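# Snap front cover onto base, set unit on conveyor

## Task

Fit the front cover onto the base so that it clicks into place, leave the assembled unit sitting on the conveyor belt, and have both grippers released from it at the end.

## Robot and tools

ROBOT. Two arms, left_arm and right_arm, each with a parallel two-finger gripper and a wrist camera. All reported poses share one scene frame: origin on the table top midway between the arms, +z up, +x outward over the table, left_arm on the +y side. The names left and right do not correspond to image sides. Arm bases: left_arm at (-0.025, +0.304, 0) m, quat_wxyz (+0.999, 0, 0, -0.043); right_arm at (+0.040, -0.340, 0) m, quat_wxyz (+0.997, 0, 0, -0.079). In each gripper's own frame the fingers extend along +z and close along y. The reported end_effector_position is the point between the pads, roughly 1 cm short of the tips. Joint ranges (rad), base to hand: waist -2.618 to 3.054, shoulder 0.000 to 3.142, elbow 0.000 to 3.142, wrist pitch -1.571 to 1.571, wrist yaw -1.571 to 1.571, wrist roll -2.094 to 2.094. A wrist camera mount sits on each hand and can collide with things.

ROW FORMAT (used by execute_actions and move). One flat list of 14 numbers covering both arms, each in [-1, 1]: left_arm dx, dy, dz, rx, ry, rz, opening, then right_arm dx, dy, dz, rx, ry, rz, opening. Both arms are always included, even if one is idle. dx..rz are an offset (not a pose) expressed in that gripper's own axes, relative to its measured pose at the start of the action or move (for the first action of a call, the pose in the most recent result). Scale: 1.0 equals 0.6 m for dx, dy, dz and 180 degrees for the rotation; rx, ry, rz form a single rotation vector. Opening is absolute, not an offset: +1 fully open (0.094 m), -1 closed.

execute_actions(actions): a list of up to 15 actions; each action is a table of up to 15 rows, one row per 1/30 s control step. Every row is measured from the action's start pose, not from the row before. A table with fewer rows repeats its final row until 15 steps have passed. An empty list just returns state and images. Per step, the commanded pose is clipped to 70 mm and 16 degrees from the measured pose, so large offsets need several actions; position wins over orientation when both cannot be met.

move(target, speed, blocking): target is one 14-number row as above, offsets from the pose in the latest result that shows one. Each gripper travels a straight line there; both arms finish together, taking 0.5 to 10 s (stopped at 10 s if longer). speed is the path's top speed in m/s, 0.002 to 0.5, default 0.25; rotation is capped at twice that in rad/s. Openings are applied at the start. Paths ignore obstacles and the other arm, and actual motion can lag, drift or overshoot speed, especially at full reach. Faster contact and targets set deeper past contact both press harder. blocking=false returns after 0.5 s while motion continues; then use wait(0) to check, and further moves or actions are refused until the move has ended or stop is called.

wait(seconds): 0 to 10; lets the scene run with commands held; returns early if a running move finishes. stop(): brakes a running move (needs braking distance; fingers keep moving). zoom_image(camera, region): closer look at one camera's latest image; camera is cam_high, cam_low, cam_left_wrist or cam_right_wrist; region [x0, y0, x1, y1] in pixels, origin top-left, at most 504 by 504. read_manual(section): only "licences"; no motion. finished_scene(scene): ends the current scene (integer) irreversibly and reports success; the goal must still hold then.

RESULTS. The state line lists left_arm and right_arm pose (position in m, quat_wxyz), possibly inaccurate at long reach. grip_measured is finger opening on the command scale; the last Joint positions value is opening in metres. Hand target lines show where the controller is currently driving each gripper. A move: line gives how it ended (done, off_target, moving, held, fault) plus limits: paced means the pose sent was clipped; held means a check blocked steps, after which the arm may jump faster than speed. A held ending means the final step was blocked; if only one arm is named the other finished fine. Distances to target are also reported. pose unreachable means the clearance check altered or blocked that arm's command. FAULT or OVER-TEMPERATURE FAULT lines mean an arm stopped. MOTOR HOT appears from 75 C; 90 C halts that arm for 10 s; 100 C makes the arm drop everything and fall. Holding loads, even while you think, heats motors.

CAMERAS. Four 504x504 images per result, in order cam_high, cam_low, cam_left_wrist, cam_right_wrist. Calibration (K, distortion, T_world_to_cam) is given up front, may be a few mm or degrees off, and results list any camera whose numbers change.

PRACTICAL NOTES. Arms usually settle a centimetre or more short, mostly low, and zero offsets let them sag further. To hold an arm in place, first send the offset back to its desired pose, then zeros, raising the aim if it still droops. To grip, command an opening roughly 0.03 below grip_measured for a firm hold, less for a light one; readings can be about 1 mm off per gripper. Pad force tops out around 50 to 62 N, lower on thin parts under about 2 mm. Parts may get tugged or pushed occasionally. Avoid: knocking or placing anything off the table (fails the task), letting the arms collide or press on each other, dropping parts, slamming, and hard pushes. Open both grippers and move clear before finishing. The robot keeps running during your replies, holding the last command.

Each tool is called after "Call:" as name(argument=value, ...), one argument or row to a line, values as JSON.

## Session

Call:
execute_actions(
  actions=[],
)

Scene clock: 0.00 s.
left_arm: end_effector_position=(+0.4641, +0.4697, +0.2389) grip_measured=+1.000 end_effector_quat_wxyz=(+0.300, +0.520, +0.501, +0.623) | right_arm: end_effector_position=(+0.1851, -0.3902, +0.1473) grip_measured=+1.000 end_effector_quat_wxyz=(-0.040, +0.348, +0.936, -0.026)
Joint positions: left_arm=[0.414 1.696 0.91  0.743 0.011 1.927 0.094] | right_arm=[-0.127  1.198  1.078 -1.534  0.046  0.429  0.094]
Joint velocities: left_arm=[-0.002 -0.017  0.022  0.022  0.007  0.007  0.   ] | right_arm=[ 0.007 -0.017 -0.017 -0.007  0.007 -0.095  0.   ]
Motor temperatures (°C, as the motors report them): left_arm=[23 28 26 24 26 22] | right_arm=[25 29 25 28 24 24]
Hand target (left_arm): +0.464, +0.470, +0.244; +0.304, +0.516, +0.501, +0.624
Hand target (right_arm): +0.187, -0.391, +0.150; -0.032, +0.349, +0.936, -0.027
camera_calibration (this result's frames):
cam_left_wrist: T_world_to_cam=[[-0.130678, 0.393916, -0.909809, 0.0980689], [-0.666175, 0.644752, 0.37484, -0.0476119], [0.734257, 0.655076, 0.178162, -0.575441], [0, 0, 0, 1]] pos_world=[0.403619, 0.369024, 0.209592]
cam_right_wrist: T_world_to_cam=[[-0.554655, -0.831927, 0.0159662, -0.216262], [-0.682925, 0.466108, 0.562456, 0.258205], [-0.475365, 0.301066, -0.826673, 0.42625], [0, 0, 0, 1]] pos_world=[0.259008, -0.428595, 0.210593]

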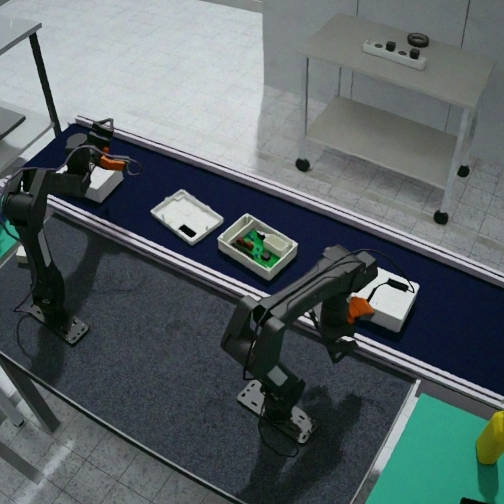

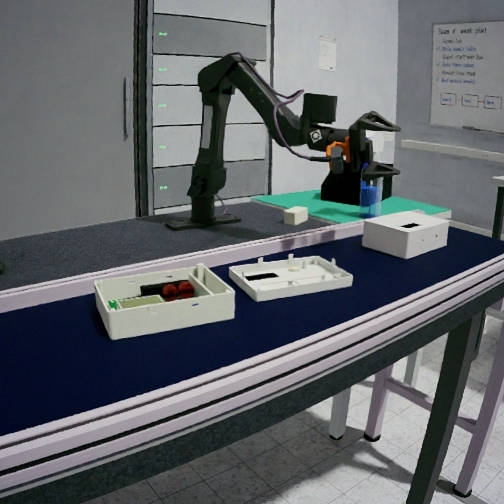

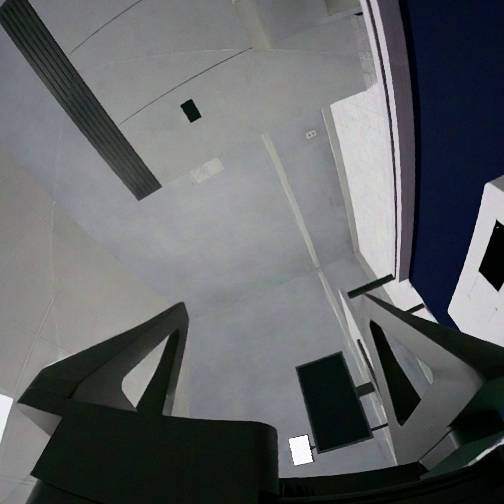

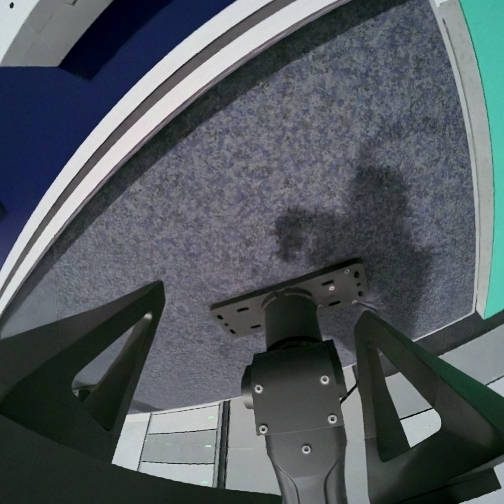

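Call:
zoom_image(
  camera="cam_high",
  region=[140, 170, 310, 290],
)

Region (140, 170, 310, 290) of cam_high's 504x504 image, scaled by 2.965, with more detail than that image has; it fills the top 356 rows of this view, and the rest is white.

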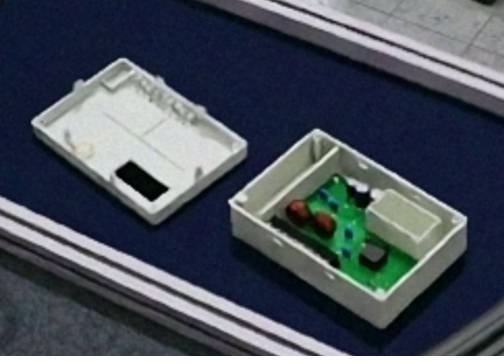

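Call:
move(
  target=[-0.273,-0.113,-0.063,0.49,0.169,-0.343,0.0, 0.163,0.782,-0.073,-0.508,0.102,-0.139,0.1],
  speed=0.3,
)

Scene clock: 5.50 s.
left_arm: end_effector_position=(+0.4657, +0.3309, +0.1130) grip_measured=+0.003 end_effector_quat_wxyz=(+0.049, +0.118, +0.992, +0.014) | right_arm: end_effector_position=(+0.4252, +0.0219, +0.1594) grip_measured=+0.102 end_effector_quat_wxyz=(+0.085, +0.097, +0.703, +0.700)
Joint positions: left_arm=[ 0.134  2.472  2.546 -1.543 -0.011  0.287  0.047] | right_arm=[ 0.665  2.085  1.008  1.068 -0.807  1.581  0.052]
Joint velocities: left_arm=[-0.012 -0.007 -0.022  0.007 -0.022 -0.007  0.   ] | right_arm=[ 0.007  0.002 -0.012  0.066  0.051 -0.007 -0.001]
Motor temperatures (°C, as the motors report them): left_arm=[23 29 27 25 26 22] | right_arm=[25 29 26 29 24 24]
Hand target (left_arm): +0.466, +0.333, +0.115; +0.051, +0.110, +0.993, +0.006
Hand target (right_arm): +0.428, +0.029, +0.167; +0.094, +0.088, +0.695, +0.707
Off the commanded pose (left_arm): 0.008 m, 6 deg.
Off the commanded pose (right_arm): 0.009 m, 2 deg.
joint sent to its limit (left arm) — the command would take joint 4 (wrist pitch) past its lower limit, so that joint was sent only as far as its limit.
move: off_target (left_arm)
camera_calibration (this result's frames):
cam_left_wrist: T_world_to_cam=[[-0.298655, -0.950707, -0.0834284, 0.468162], [-0.897424, 0.25002, 0.363483, 0.329756], [-0.324708, 0.183427, -0.927857, 0.310913], [0, 0, 0, 1]] pos_world=[0.536706, 0.30561, 0.20768]
cam_right_wrist: T_world_to_cam=[[0.117733, 0.0175143, -0.992891, 0.115934], [-0.954843, -0.27266, -0.118031, 0.46354], [-0.272788, 0.961951, -0.0153778, 0.196341], [0, 0, 0, 1]] pos_world=[0.482518, -0.0645126, 0.172841]

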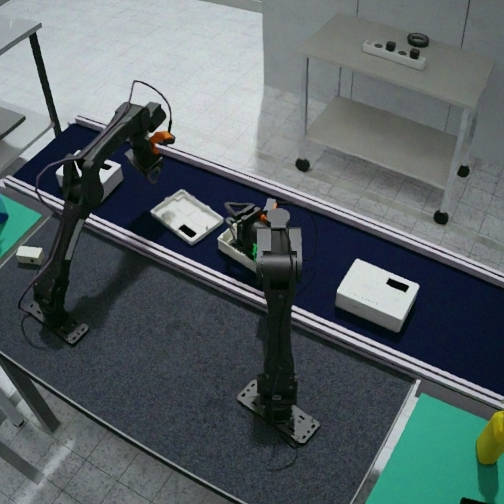

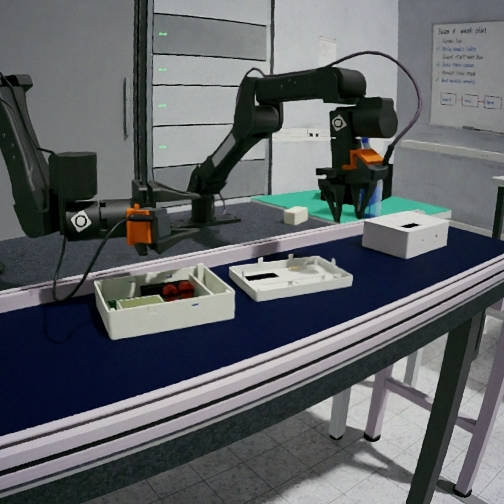

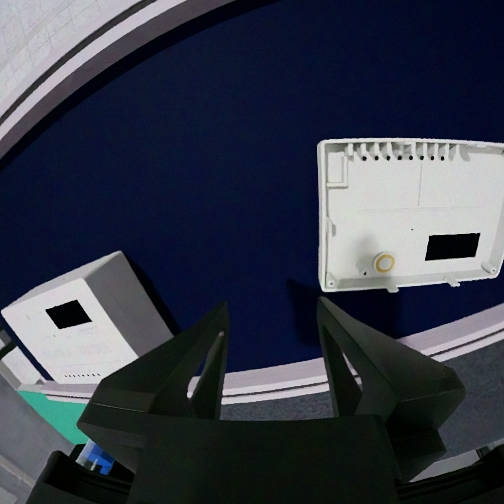

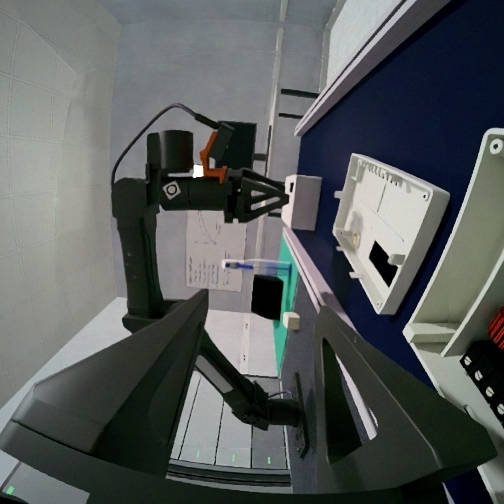

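Call:
execute_actions(
  actions=[],
)

Scene clock: 5.97 s.
left_arm: end_effector_position=(+0.4657, +0.3308, +0.1130) grip_measured=+0.003 end_effector_quat_wxyz=(+0.049, +0.118, +0.992, +0.013) | right_arm: end_effector_position=(+0.4252, +0.0219, +0.1597) grip_measured=+0.102 end_effector_quat_wxyz=(+0.085, +0.097, +0.702, +0.700)
Joint positions: left_arm=[ 0.134  2.472  2.546 -1.543 -0.01   0.287  0.047] | right_arm=[ 0.665  2.085  1.008  1.07  -0.807  1.582  0.052]
Joint velocities: left_arm=[-0.012 -0.007  0.002  0.007  0.022 -0.007 -0.   ] | right_arm=[ 0.002 -0.002  0.007  0.037 -0.037  0.007  0.001]
Motor temperatures (°C, as the motors report them): left_arm=[23 29 27 25 26 22] | right_arm=[25 29 26 29 24 24]
Hand target (left_arm): +0.466, +0.333, +0.115; +0.051, +0.110, +0.993, +0.006
Hand target (right_arm): +0.428, +0.029, +0.167; +0.094, +0.088, +0.695, +0.707
Off the commanded pose (left_arm): 0.008 m, 6 deg.
Off the commanded pose (right_arm): 0.009 m, 2 deg.
camera_calibration (this result's frames):
cam_left_wrist: T_world_to_cam=[[-0.298364, -0.950864, -0.0826841, 0.467867], [-0.897515, 0.250038, 0.363246, 0.32986], [-0.324723, 0.18259, -0.928017, 0.311241], [0, 0, 0, 1]] pos_world=[0.536716, 0.305571, 0.207702]
cam_right_wrist: T_world_to_cam=[[0.117602, 0.0185866, -0.992887, 0.116251], [-0.954966, -0.272154, -0.118205, 0.463704], [-0.272415, 0.962074, -0.0142562, 0.196039], [0, 0, 0, 1]] pos_world=[0.482554, -0.064566, 0.173031]

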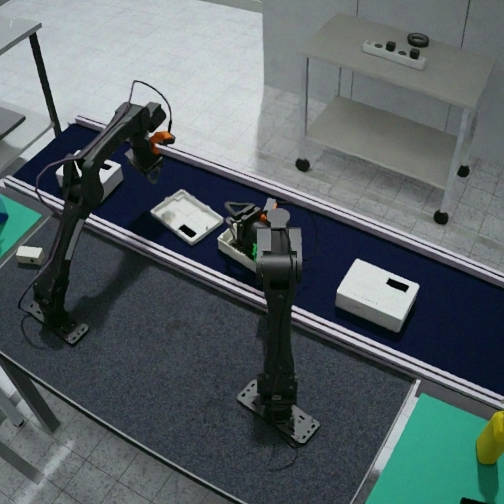

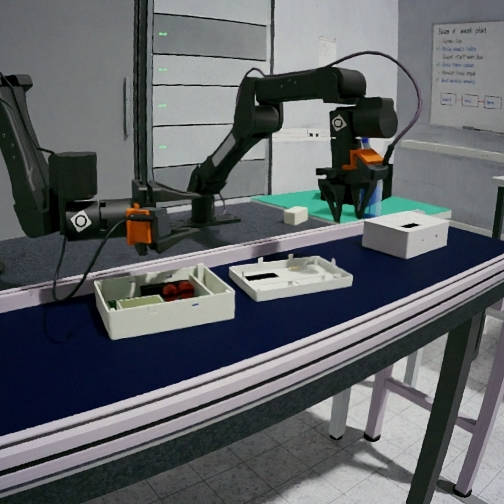

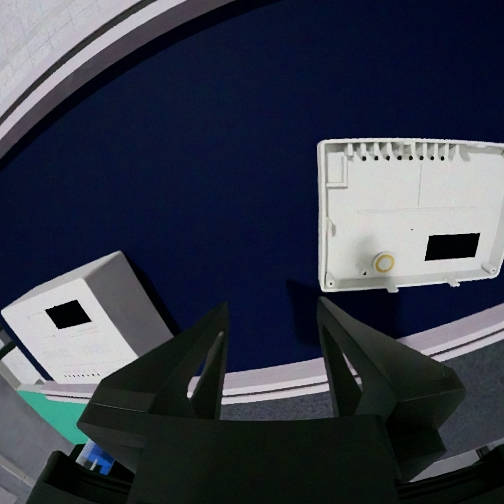

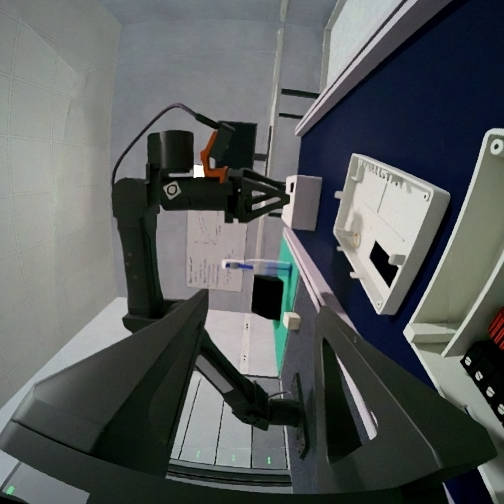

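Call:
wait(
  seconds=2,
)

Scene clock: 8.27 s.
left_arm: end_effector_position=(+0.4657, +0.3308, +0.1130) grip_measured=+0.003 end_effector_quat_wxyz=(+0.049, +0.118, +0.992, +0.013) | right_arm: end_effector_position=(+0.4252, +0.0219, +0.1597) grip_measured=+0.102 end_effector_quat_wxyz=(+0.085, +0.097, +0.702, +0.700)
Joint positions: left_arm=[ 0.134  2.472  2.546 -1.543 -0.01   0.287  0.047] | right_arm=[ 0.665  2.085  1.008  1.07  -0.807  1.582  0.052]
Joint velocities: left_arm=[-0.017 -0.012 -0.017 -0.007 -0.051  0.007 -0.   ] | right_arm=[-0.007 -0.007 -0.012 -0.037 -0.022  0.022  0.   ]
Motor temperatures (°C, as the motors report them): left_arm=[23 30 27 25 26 22] | right_arm=[25 29 26 29 24 24]
Hand target (left_arm): +0.466, +0.333, +0.115; +0.051, +0.110, +0.993, +0.006
Hand target (right_arm): +0.428, +0.029, +0.167; +0.094, +0.088, +0.695, +0.707
Off the commanded pose (left_arm): 0.008 m, 6 deg.
Off the commanded pose (right_arm): 0.009 m, 2 deg.
wait: 2.00 s; at rest from the start
camera_calibration (this result's frames):
cam_left_wrist: T_world_to_cam=[[-0.298364, -0.950864, -0.0826841, 0.467867], [-0.897515, 0.250038, 0.363246, 0.32986], [-0.324723, 0.18259, -0.928017, 0.311241], [0, 0, 0, 1]] pos_world=[0.536716, 0.305571, 0.207702]
cam_right_wrist: T_world_to_cam=[[0.117602, 0.0185866, -0.992887, 0.116251], [-0.954966, -0.272154, -0.118205, 0.463704], [-0.272415, 0.962074, -0.0142562, 0.196039], [0, 0, 0, 1]] pos_world=[0.482554, -0.064566, 0.173031]

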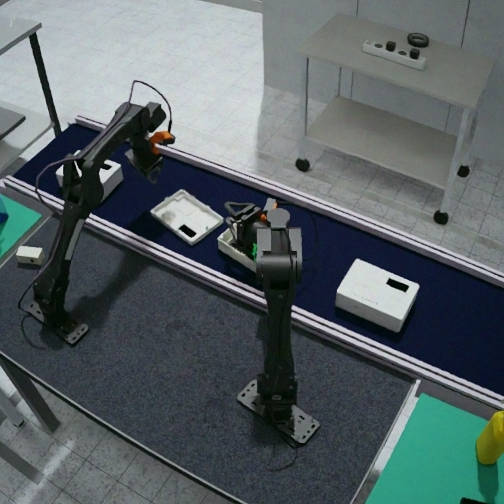

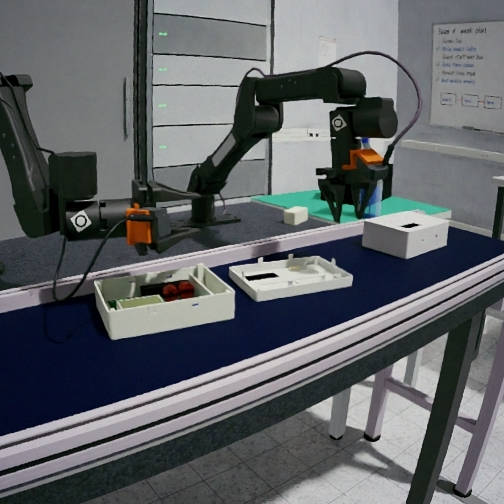

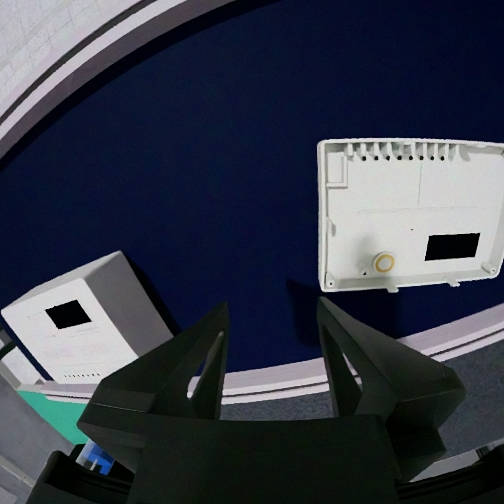

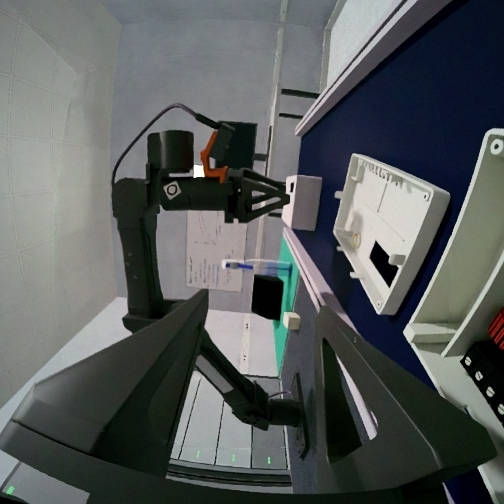

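Call:
move(
  target=[-0.056,-0.065,0.053,0,0,0,0.0, 0,0,0,0,0,0,0.1],
)

Scene clock: 9.47 s.
left_arm: end_effector_position=(+0.4906, +0.2814, +0.0743) grip_measured=+0.003 end_effector_quat_wxyz=(+0.049, +0.125, +0.991, +0.010) | right_arm: end_effector_position=(+0.4252, +0.0219, +0.1597) grip_measured=+0.102 end_effector_quat_wxyz=(+0.085, +0.097, +0.702, +0.700)
Joint positions: left_arm=[ 0.036  2.645  2.715 -1.543 -0.012  0.203  0.047] | right_arm=[ 0.665  2.085  1.008  1.07  -0.807  1.582  0.052]
Joint velocities: left_arm=[ 0.007  0.007  0.012 -0.007 -0.037 -0.007  0.   ] | right_arm=[-0.007  0.002 -0.007  0.066 -0.007 -0.007  0.   ]
Motor temperatures (°C, as the motors report them): left_arm=[23 30 27 25 26 22] | right_arm=[25 29 26 30 24 24]
Hand target (left_arm): +0.491, +0.285, +0.082; +0.054, +0.118, +0.991, +0.014
Hand target (right_arm): +0.425, +0.022, +0.160; +0.085, +0.097, +0.702, +0.700
Off the commanded pose (left_arm): 0.010 m, 1 deg.
Off the commanded pose (right_arm): 0.000 m, 0 deg.
joint sent to its limit (left arm) — the command would take joint 4 (wrist pitch) past its lower limit, so that joint was sent only as far as its limit.
move: done
camera_calibration (this result's frames):
cam_left_wrist: T_world_to_cam=[[-0.312873, -0.946773, -0.0757042, 0.430621], [-0.892972, 0.266063, 0.363058, 0.371801], [-0.323591, 0.181193, -0.928686, 0.292324], [0, 0, 0, 1]] pos_world=[0.56133, 0.25581, 0.169092]
cam_right_wrist: T_world_to_cam=[[0.117602, 0.0185866, -0.992887, 0.116251], [-0.954966, -0.272154, -0.118205, 0.463704], [-0.272415, 0.962074, -0.0142562, 0.196039], [0, 0, 0, 1]] pos_world=[0.482554, -0.064566, 0.173031]

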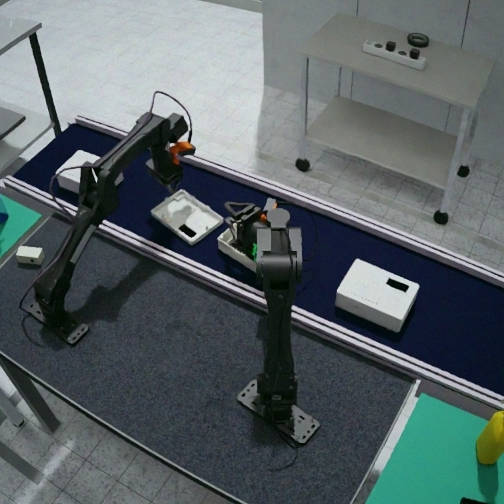

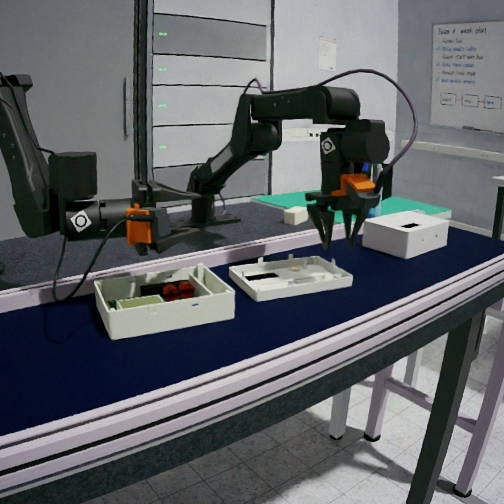

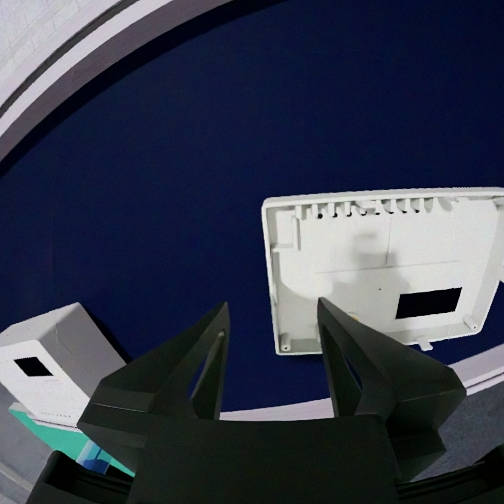

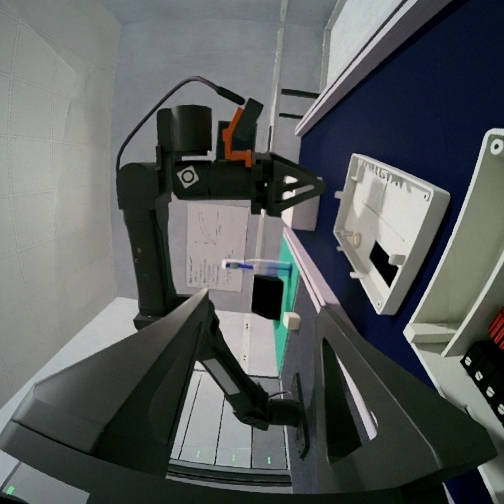

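Call:
move(
  target=[0,0,0.045,0,0,0,0.0, 0,0,0,0,0,0,0.1],
  speed=0.1,
)

Scene clock: 10.67 s.
left_arm: end_effector_position=(+0.4888, +0.2815, +0.0406) grip_measured=+0.003 end_effector_quat_wxyz=(+0.034, +0.125, +0.991, +0.009) | right_arm: end_effector_position=(+0.4252, +0.0219, +0.1597) grip_measured=+0.102 end_effector_quat_wxyz=(+0.085, +0.097, +0.702, +0.700)
Joint positions: left_arm=[ 0.036  2.613  2.519 -1.406 -0.012  0.203  0.047] | right_arm=[ 0.665  2.085  1.008  1.07  -0.807  1.582  0.052]
Joint velocities: left_arm=[ 0.007 -0.002 -0.002 -0.022 -0.007 -0.022  0.001] | right_arm=[-0.007 -0.002 -0.017 -0.051 -0.007 -0.051 -0.   ]
Motor temperatures (°C, as the motors report them): left_arm=[23 31 27 25 26 22] | right_arm=[25 29 26 30 24 24]
Hand target (left_arm): +0.493, +0.282, +0.047; +0.048, +0.125, +0.991, +0.010
Hand target (right_arm): +0.425, +0.022, +0.160; +0.085, +0.097, +0.702, +0.700
Off the commanded pose (left_arm): 0.008 m, 2 deg.
Off the commanded pose (right_arm): 0.000 m, 0 deg.
move: done
camera_calibration (this result's frames):
cam_left_wrist: T_world_to_cam=[[-0.31418, -0.946916, -0.0681206, 0.427979], [-0.882581, 0.26489, 0.388437, 0.376659], [-0.349773, 0.182161, -0.918954, 0.272617], [0, 0, 0, 1]] pos_world=[0.562249, 0.255827, 0.133368]
cam_right_wrist: T_world_to_cam=[[0.117602, 0.0185866, -0.992887, 0.116251], [-0.954966, -0.272154, -0.118205, 0.463704], [-0.272415, 0.962074, -0.0142562, 0.196039], [0, 0, 0, 1]] pos_world=[0.482554, -0.064566, 0.173031]

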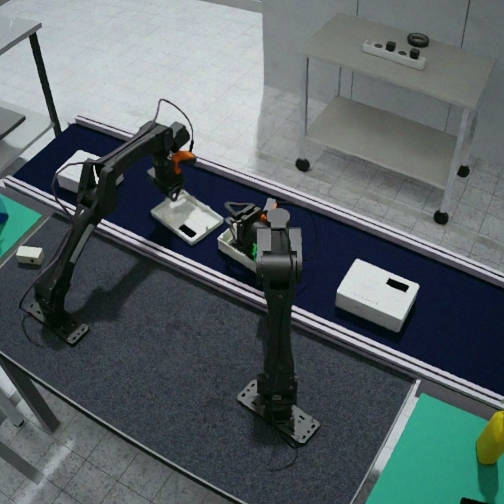

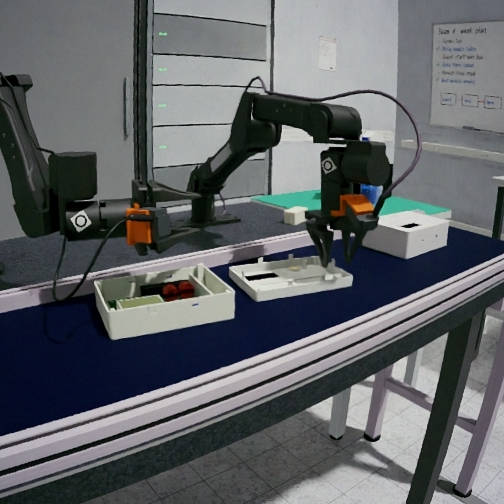

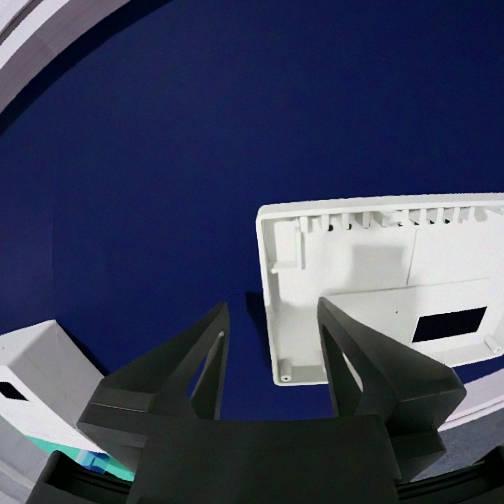

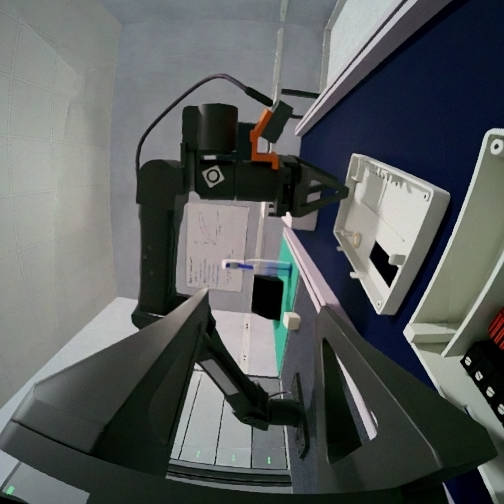

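Call:
zoom_image(
  camera="cam_low",
  region=[220, 200, 400, 310],
)

Region (220, 200, 400, 310) of cam_low's 504x504 image, scaled by 2.800, with more detail than that image has.

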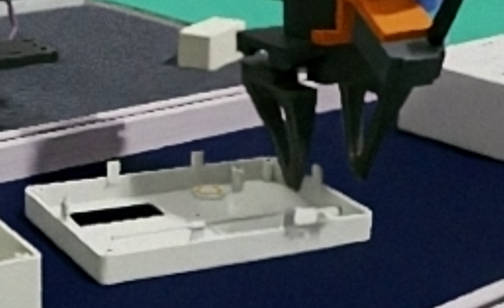

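Call:
move(
  target=[0,0,0.03,0,0,0,0.0, 0,0,0,0,0,0,0.1],
  speed=0.08,
)

Call:
zoom_image(
  camera="cam_low",
  region=[220, 200, 400, 310],
)

Scene clock: 11.70 s.
left_arm: end_effector_position=(+0.4865, +0.2816, +0.0220) grip_measured=+0.003 end_effector_quat_wxyz=(+0.026, +0.125, +0.992, +0.008) | right_arm: end_effector_position=(+0.4252, +0.0219, +0.1597) grip_measured=+0.102 end_effector_quat_wxyz=(+0.085, +0.097, +0.702, +0.700)
Joint positions: left_arm=[ 0.036  2.613  2.445 -1.351 -0.012  0.203  0.047] | right_arm=[ 0.665  2.085  1.008  1.07  -0.807  1.582  0.052]
Joint velocities: left_arm=[-0.007  0.002  0.002 -0.007 -0.066 -0.022 -0.   ] | right_arm=[-0.012 -0.012 -0.002 -0.007 -0.066 -0.007 -0.001]
Motor temperatures (°C, as the motors report them): left_arm=[23 31 27 25 26 22] | right_arm=[25 30 26 30 24 24]
Hand target (left_arm): +0.490, +0.282, +0.023; +0.034, +0.125, +0.991, +0.009
Hand target (right_arm): +0.425, +0.022, +0.160; +0.085, +0.097, +0.702, +0.700
Off the commanded pose (left_arm): 0.004 m, 1 deg.
Off the commanded pose (right_arm): 0.000 m, 0 deg.
move: done
camera_calibration (this result's frames):
cam_left_wrist: T_world_to_cam=[[-0.315333, -0.946859, -0.0634219, 0.426527], [-0.875636, 0.264548, 0.404074, 0.378174], [-0.365823, 0.182952, -0.912525, 0.262107], [0, 0, 0, 1]] pos_world=[0.561525, 0.255863, 0.113421]
cam_right_wrist: T_world_to_cam=[[0.117602, 0.0185866, -0.992887, 0.116251], [-0.954966, -0.272154, -0.118205, 0.463704], [-0.272415, 0.962074, -0.0142562, 0.196039], [0, 0, 0, 1]] pos_world=[0.482554, -0.064566, 0.173031]

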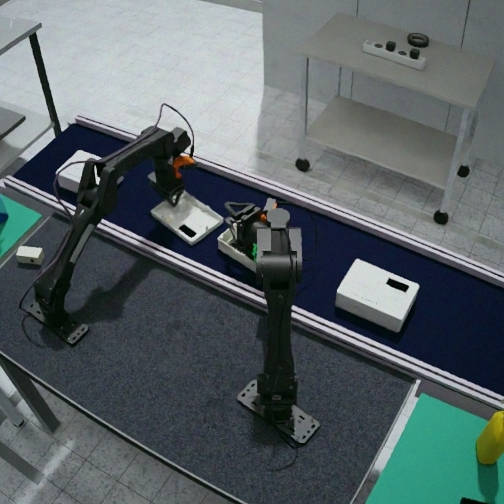

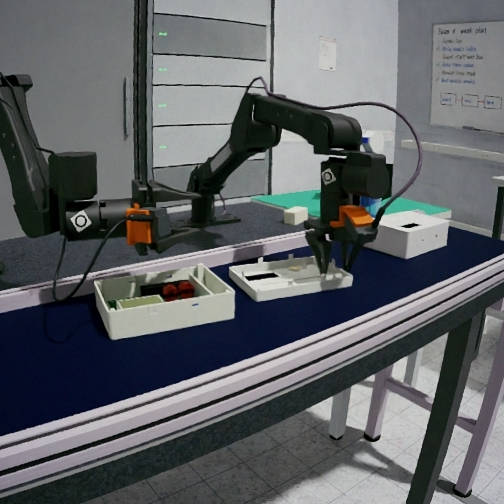

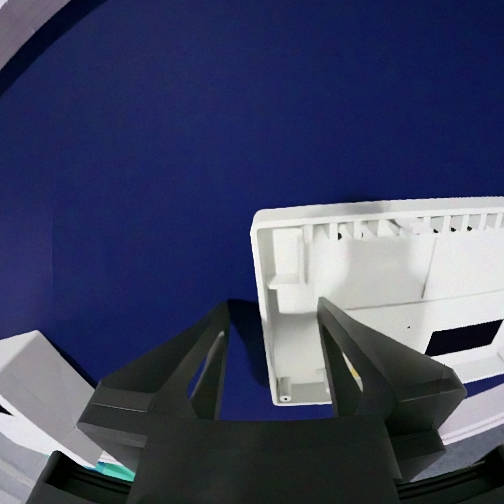

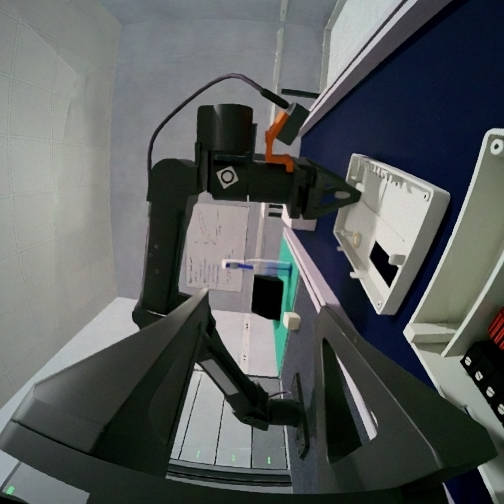

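Region (220, 200, 400, 310) of cam_low's 504x504 image, scaled by 2.800, with more detail than that image has.

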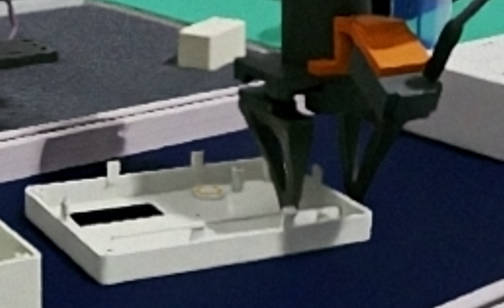

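Close and lift.

Call:
move(
  target=[0,0,0.008,0,0,0,-1, 0,0,0,0,0,0,0.1],
  speed=0.05,
)

Call:
move(
  target=[0.05,0,-0.2,0,0,0,-1, 0,0,0,0,0,0,0.1],
  speed=0.15,
)

Scene clock: 12.53 s.
left_arm: end_effector_position=(+0.4873, +0.2821, +0.0215) grip_measured=-0.952 end_effector_quat_wxyz=(+0.027, +0.126, +0.992, +0.010) | right_arm: end_effector_position=(+0.4252, +0.0219, +0.1597) grip_measured=+0.102 end_effector_quat_wxyz=(+0.085, +0.097, +0.702, +0.700)
Joint positions: left_arm=[ 0.036  2.613  2.443 -1.345 -0.015  0.204  0.002] | right_arm=[ 0.665  2.085  1.008  1.07  -0.807  1.582  0.052]
Joint velocities: left_arm=[ 0.012 -0.007 -0.007 -0.007  0.007  0.022 -0.   ] | right_arm=[ 0.007  0.002  0.002 -0.066  0.022  0.022  0.001]
Motor temperatures (°C, as the motors report them): left_arm=[23 31 27 25 26 22] | right_arm=[25 30 26 30 24 24]
Hand target (left_arm): +0.487, +0.282, +0.017; +0.025, +0.125, +0.992, +0.008
Hand target (right_arm): +0.425, +0.022, +0.160; +0.085, +0.097, +0.702, +0.700
Off the commanded pose (left_arm): 0.004 m, 0 deg.
Off the commanded pose (right_arm): 0.000 m, 0 deg.
move: done
camera_calibration (this result's frames):
cam_left_wrist: T_world_to_cam=[[-0.316411, -0.946236, -0.0672447, 0.427662], [-0.876559, 0.264538, 0.402074, 0.379471], [-0.362668, 0.186165, -0.913135, 0.259404], [0, 0, 0, 1]] pos_world=[0.562023, 0.255993, 0.113053]
cam_right_wrist: T_world_to_cam=[[0.117602, 0.0185866, -0.992887, 0.116251], [-0.954966, -0.272154, -0.118205, 0.463704], [-0.272415, 0.962074, -0.0142562, 0.196039], [0, 0, 0, 1]] pos_world=[0.482554, -0.064566, 0.173031]

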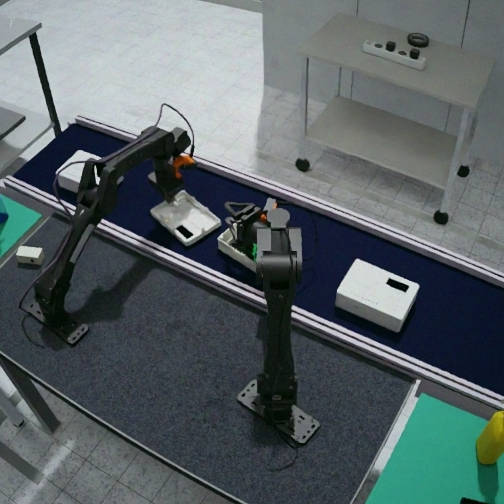

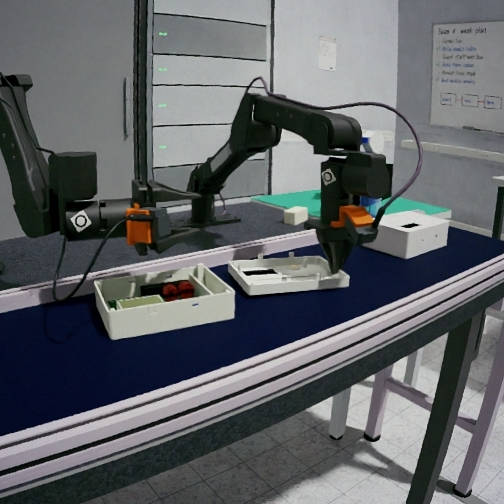

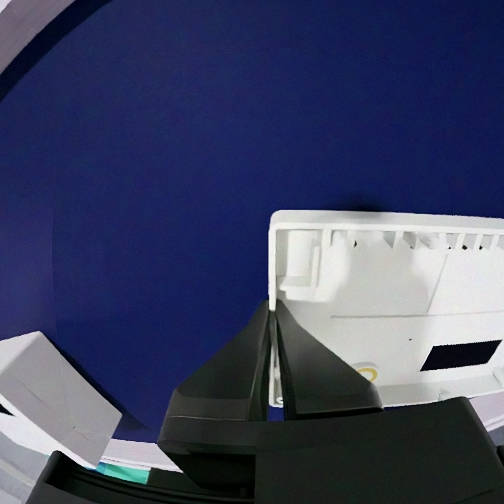

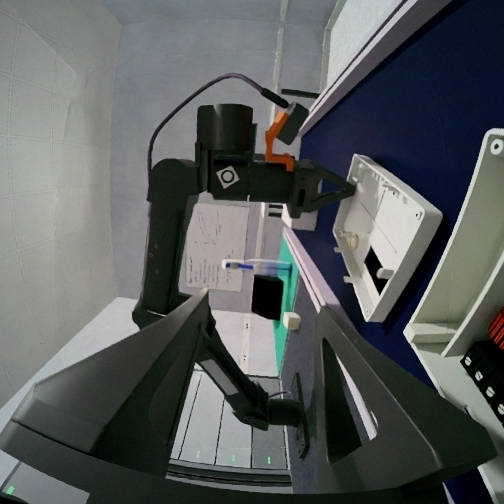

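Scene clock: 13.97 s.
left_arm: end_effector_position=(+0.4574, +0.2836, +0.1385) grip_measured=-0.952 end_effector_quat_wxyz=(+0.066, +0.126, +0.990, +0.013) | right_arm: end_effector_position=(+0.4252, +0.0219, +0.1597) grip_measured=+0.102 end_effector_quat_wxyz=(+0.085, +0.097, +0.702, +0.700)
Joint positions: left_arm=[ 0.036  2.39   2.498 -1.544 -0.015  0.206  0.002] | right_arm=[ 0.665  2.085  1.008  1.07  -0.807  1.582  0.052]
Joint velocities: left_arm=[ 0.002  0.017  0.022 -0.007 -0.022 -0.037 -0.   ] | right_arm=[-0.007 -0.017 -0.007 -0.037 -0.095  0.007 -0.001]
Motor temperatures (°C, as the motors report them): left_arm=[23 32 27 25 26 22] | right_arm=[25 30 26 30 24 24]
Hand target (left_arm): +0.453, +0.287, +0.140; +0.061, +0.126, +0.990, +0.012
Hand target (right_arm): +0.425, +0.022, +0.160; +0.085, +0.097, +0.702, +0.700
Off the commanded pose (left_arm): 0.008 m, 5 deg.
Off the commanded pose (right_arm): 0.000 m, 0 deg.
joint sent to its limit (left arm) — the command would take joint 4 (wrist pitch) past its lower limit, so that joint was sent only as far as its limit.
move: off_target (left_arm)
camera_calibration (this result's frames):
cam_left_wrist: T_world_to_cam=[[-0.311706, -0.94605, -0.08848, 0.428209], [-0.905065, 0.267264, 0.330798, 0.32796], [-0.289303, 0.183192, -0.939545, 0.326123], [0, 0, 0, 1]] pos_world=[0.524649, 0.257711, 0.235807]
cam_right_wrist: T_world_to_cam=[[0.117602, 0.0185866, -0.992887, 0.116251], [-0.954966, -0.272154, -0.118205, 0.463704], [-0.272415, 0.962074, -0.0142562, 0.196039], [0, 0, 0, 1]] pos_world=[0.482554, -0.064566, 0.173031]

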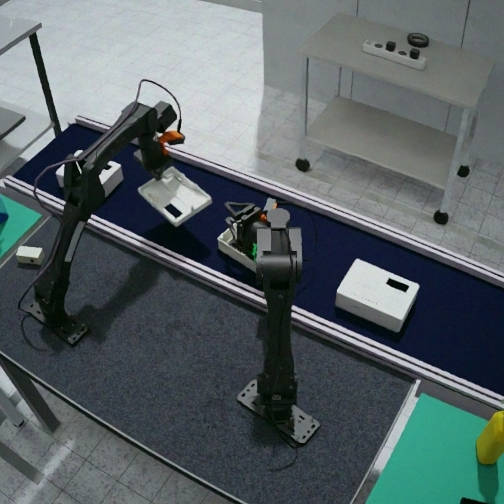

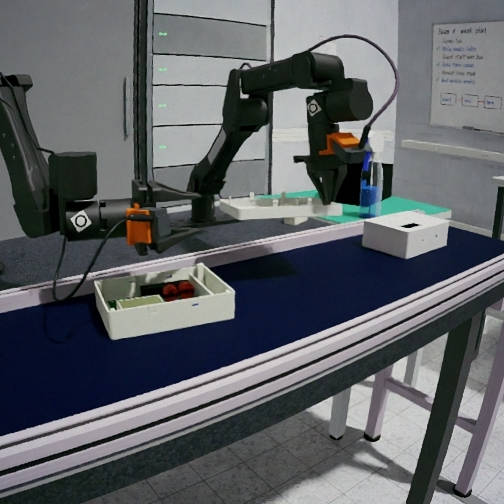

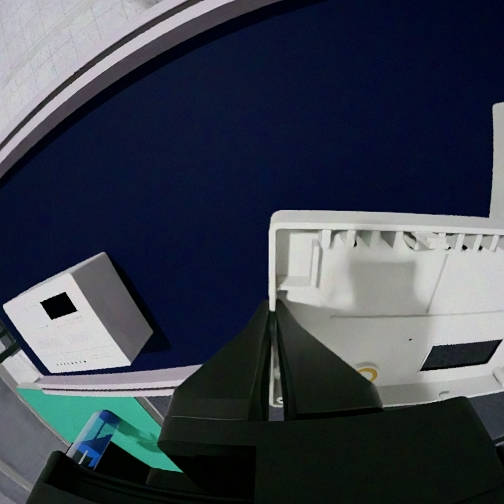

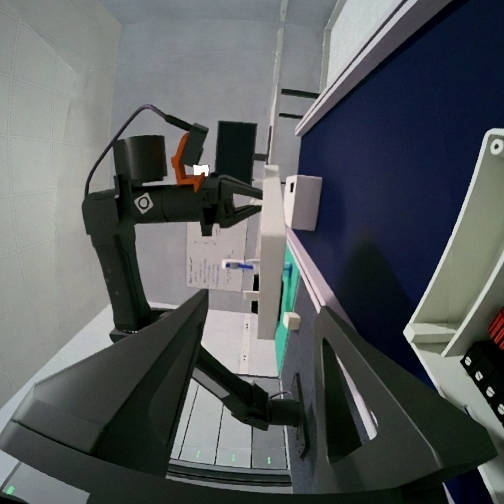

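Call:
move(
  target=[0,0,0,0,0,0,-1, 0.04,0,0.135,0,0,0,0.1],
  speed=0.15,
)

Scene clock: 15.40 s.
left_arm: end_effector_position=(+0.4574, +0.2836, +0.1385) grip_measured=-0.952 end_effector_quat_wxyz=(+0.066, +0.126, +0.990, +0.013) | right_arm: end_effector_position=(+0.4161, +0.1017, +0.1562) grip_measured=+0.102 end_effector_quat_wxyz=(+0.079, +0.096, +0.704, +0.699)
Joint positions: left_arm=[ 0.036  2.39   2.498 -1.544 -0.015  0.206  0.002] | right_arm=[ 0.837  2.195  1.196  0.986 -0.644  1.585  0.052]
Joint velocities: left_arm=[ 0.007 -0.012 -0.002 -0.037  0.037 -0.022 -0.001] | right_arm=[ 0.022  0.012  0.027  0.007 -0.022 -0.051 -0.001]
Motor temperatures (°C, as the motors report them): left_arm=[23 32 27 25 26 22] | right_arm=[25 30 26 31 24 24]
Hand target (left_arm): +0.457, +0.284, +0.139; +0.066, +0.126, +0.990, +0.013
Hand target (right_arm): +0.421, +0.106, +0.160; +0.084, +0.097, +0.702, +0.701
Off the commanded pose (left_arm): 0.000 m, 0 deg.
Off the commanded pose (right_arm): 0.009 m, 1 deg.
move: done
camera_calibration (this result's frames):
cam_left_wrist: T_world_to_cam=[[-0.311706, -0.94605, -0.08848, 0.428209], [-0.905065, 0.267264, 0.330798, 0.32796], [-0.289303, 0.183192, -0.939545, 0.326123], [0, 0, 0, 1]] pos_world=[0.524649, 0.257711, 0.235807]
cam_right_wrist: T_world_to_cam=[[0.109757, 0.0155301, -0.993837, 0.116013], [-0.953211, -0.281709, -0.109673, 0.475233], [-0.281676, 0.959374, -0.0161161, 0.121134], [0, 0, 0, 1]] pos_world=[0.474384, 0.0158628, 0.16937]

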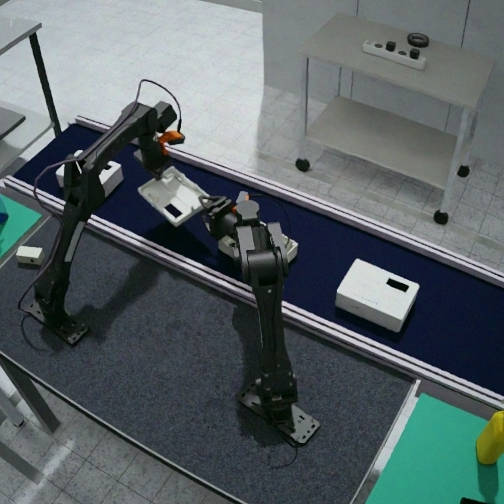

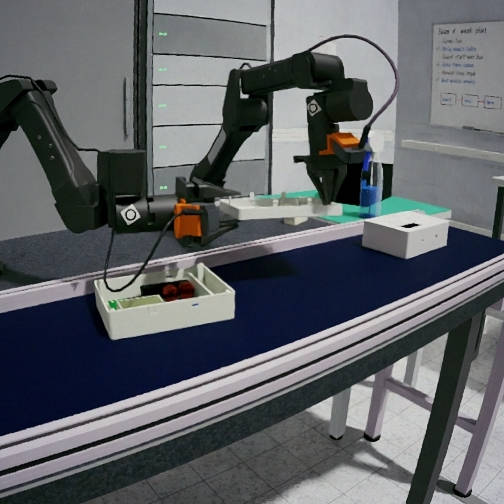

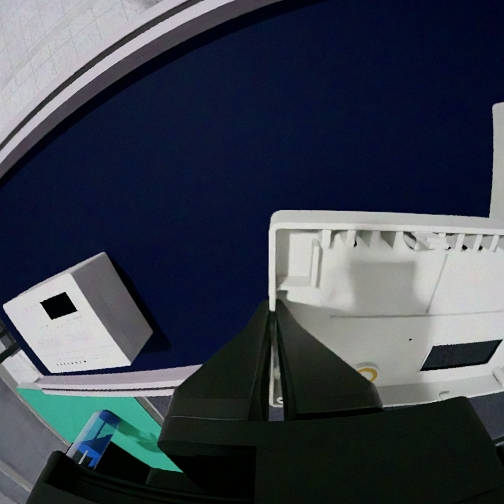

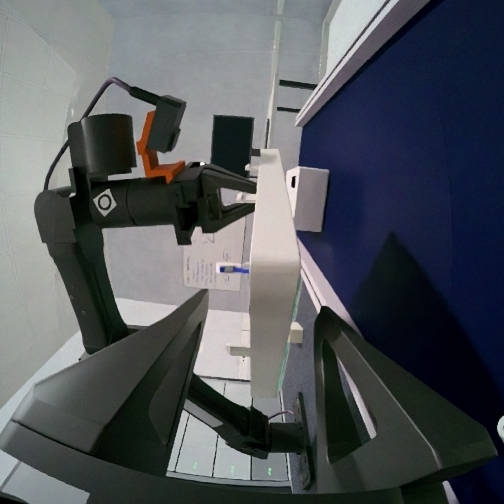

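Call:
move(
  target=[0,0,0,0,0,0,-1, 0.065,0.005,0.07,0,0,0,0.1],
  speed=0.12,
)

Scene clock: 16.70 s.
left_arm: end_effector_position=(+0.4574, +0.2836, +0.1385) grip_measured=-0.952 end_effector_quat_wxyz=(+0.066, +0.126, +0.990, +0.013) | right_arm: end_effector_position=(+0.3826, +0.1474, +0.1561) grip_measured=+0.102 end_effector_quat_wxyz=(+0.073, +0.094, +0.707, +0.697)
Joint positions: left_arm=[ 0.036  2.39   2.498 -1.544 -0.015  0.206  0.002] | right_arm=[ 0.964  2.212  1.235  0.956 -0.529  1.588  0.052]
Joint velocities: left_arm=[ 0.012 -0.002 -0.007 -0.066  0.037 -0.081 -0.001] | right_arm=[-0.017  0.007 -0.012 -0.022  0.007 -0.037 -0.001]
Motor temperatures (°C, as the motors report them): left_arm=[23 32 27 25 26 22] | right_arm=[25 30 26 31 24 24]
Hand target (left_arm): +0.457, +0.284, +0.139; +0.066, +0.126, +0.990, +0.013
Hand target (right_arm): +0.388, +0.151, +0.160; +0.079, +0.096, +0.704, +0.699
Off the commanded pose (left_arm): 0.000 m, 0 deg.
Off the commanded pose (right_arm): 0.008 m, 1 deg.
move: done
camera_calibration (this result's frames):
cam_left_wrist: T_world_to_cam=[[-0.311706, -0.94605, -0.08848, 0.428209], [-0.905065, 0.267264, 0.330798, 0.32796], [-0.289303, 0.183192, -0.939545, 0.326123], [0, 0, 0, 1]] pos_world=[0.524649, 0.257711, 0.235807]
cam_right_wrist: T_world_to_cam=[[0.103069, 0.0110541, -0.994613, 0.122213], [-0.950623, -0.293187, -0.101769, 0.455603], [-0.292733, 0.955991, -0.0197102, 0.0731931], [0, 0, 0, 1]] pos_world=[0.441936, 0.0622541, 0.169363]

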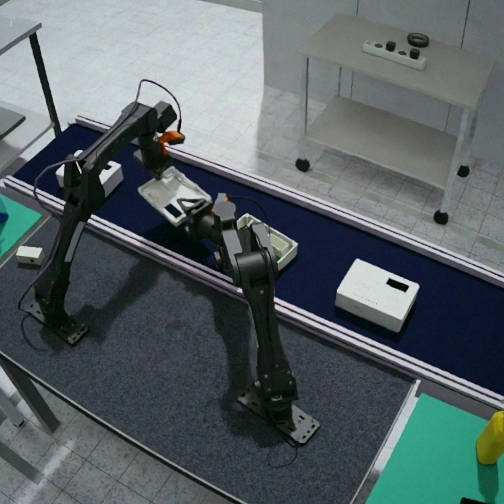

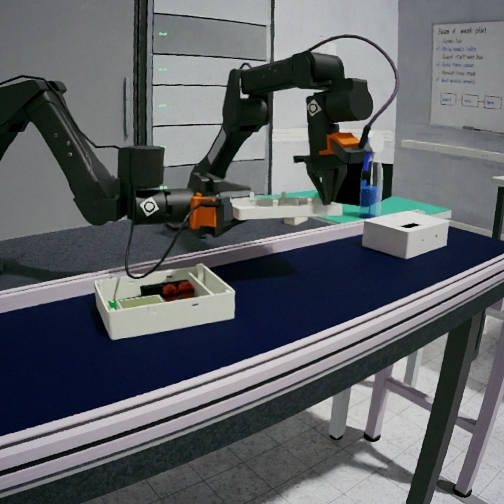

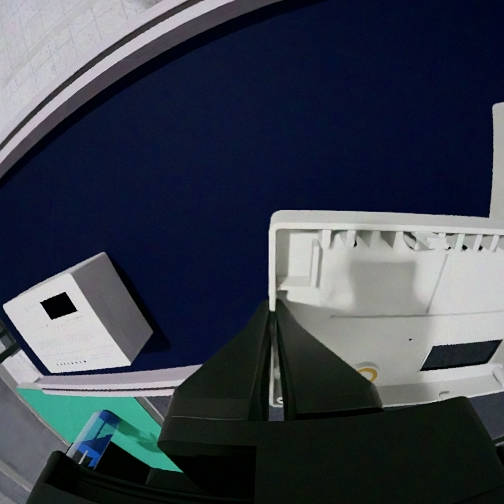

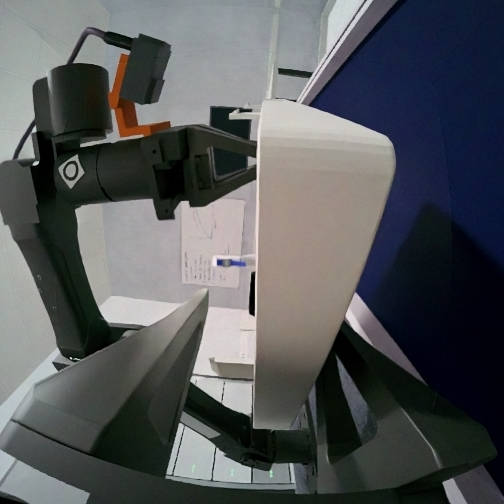

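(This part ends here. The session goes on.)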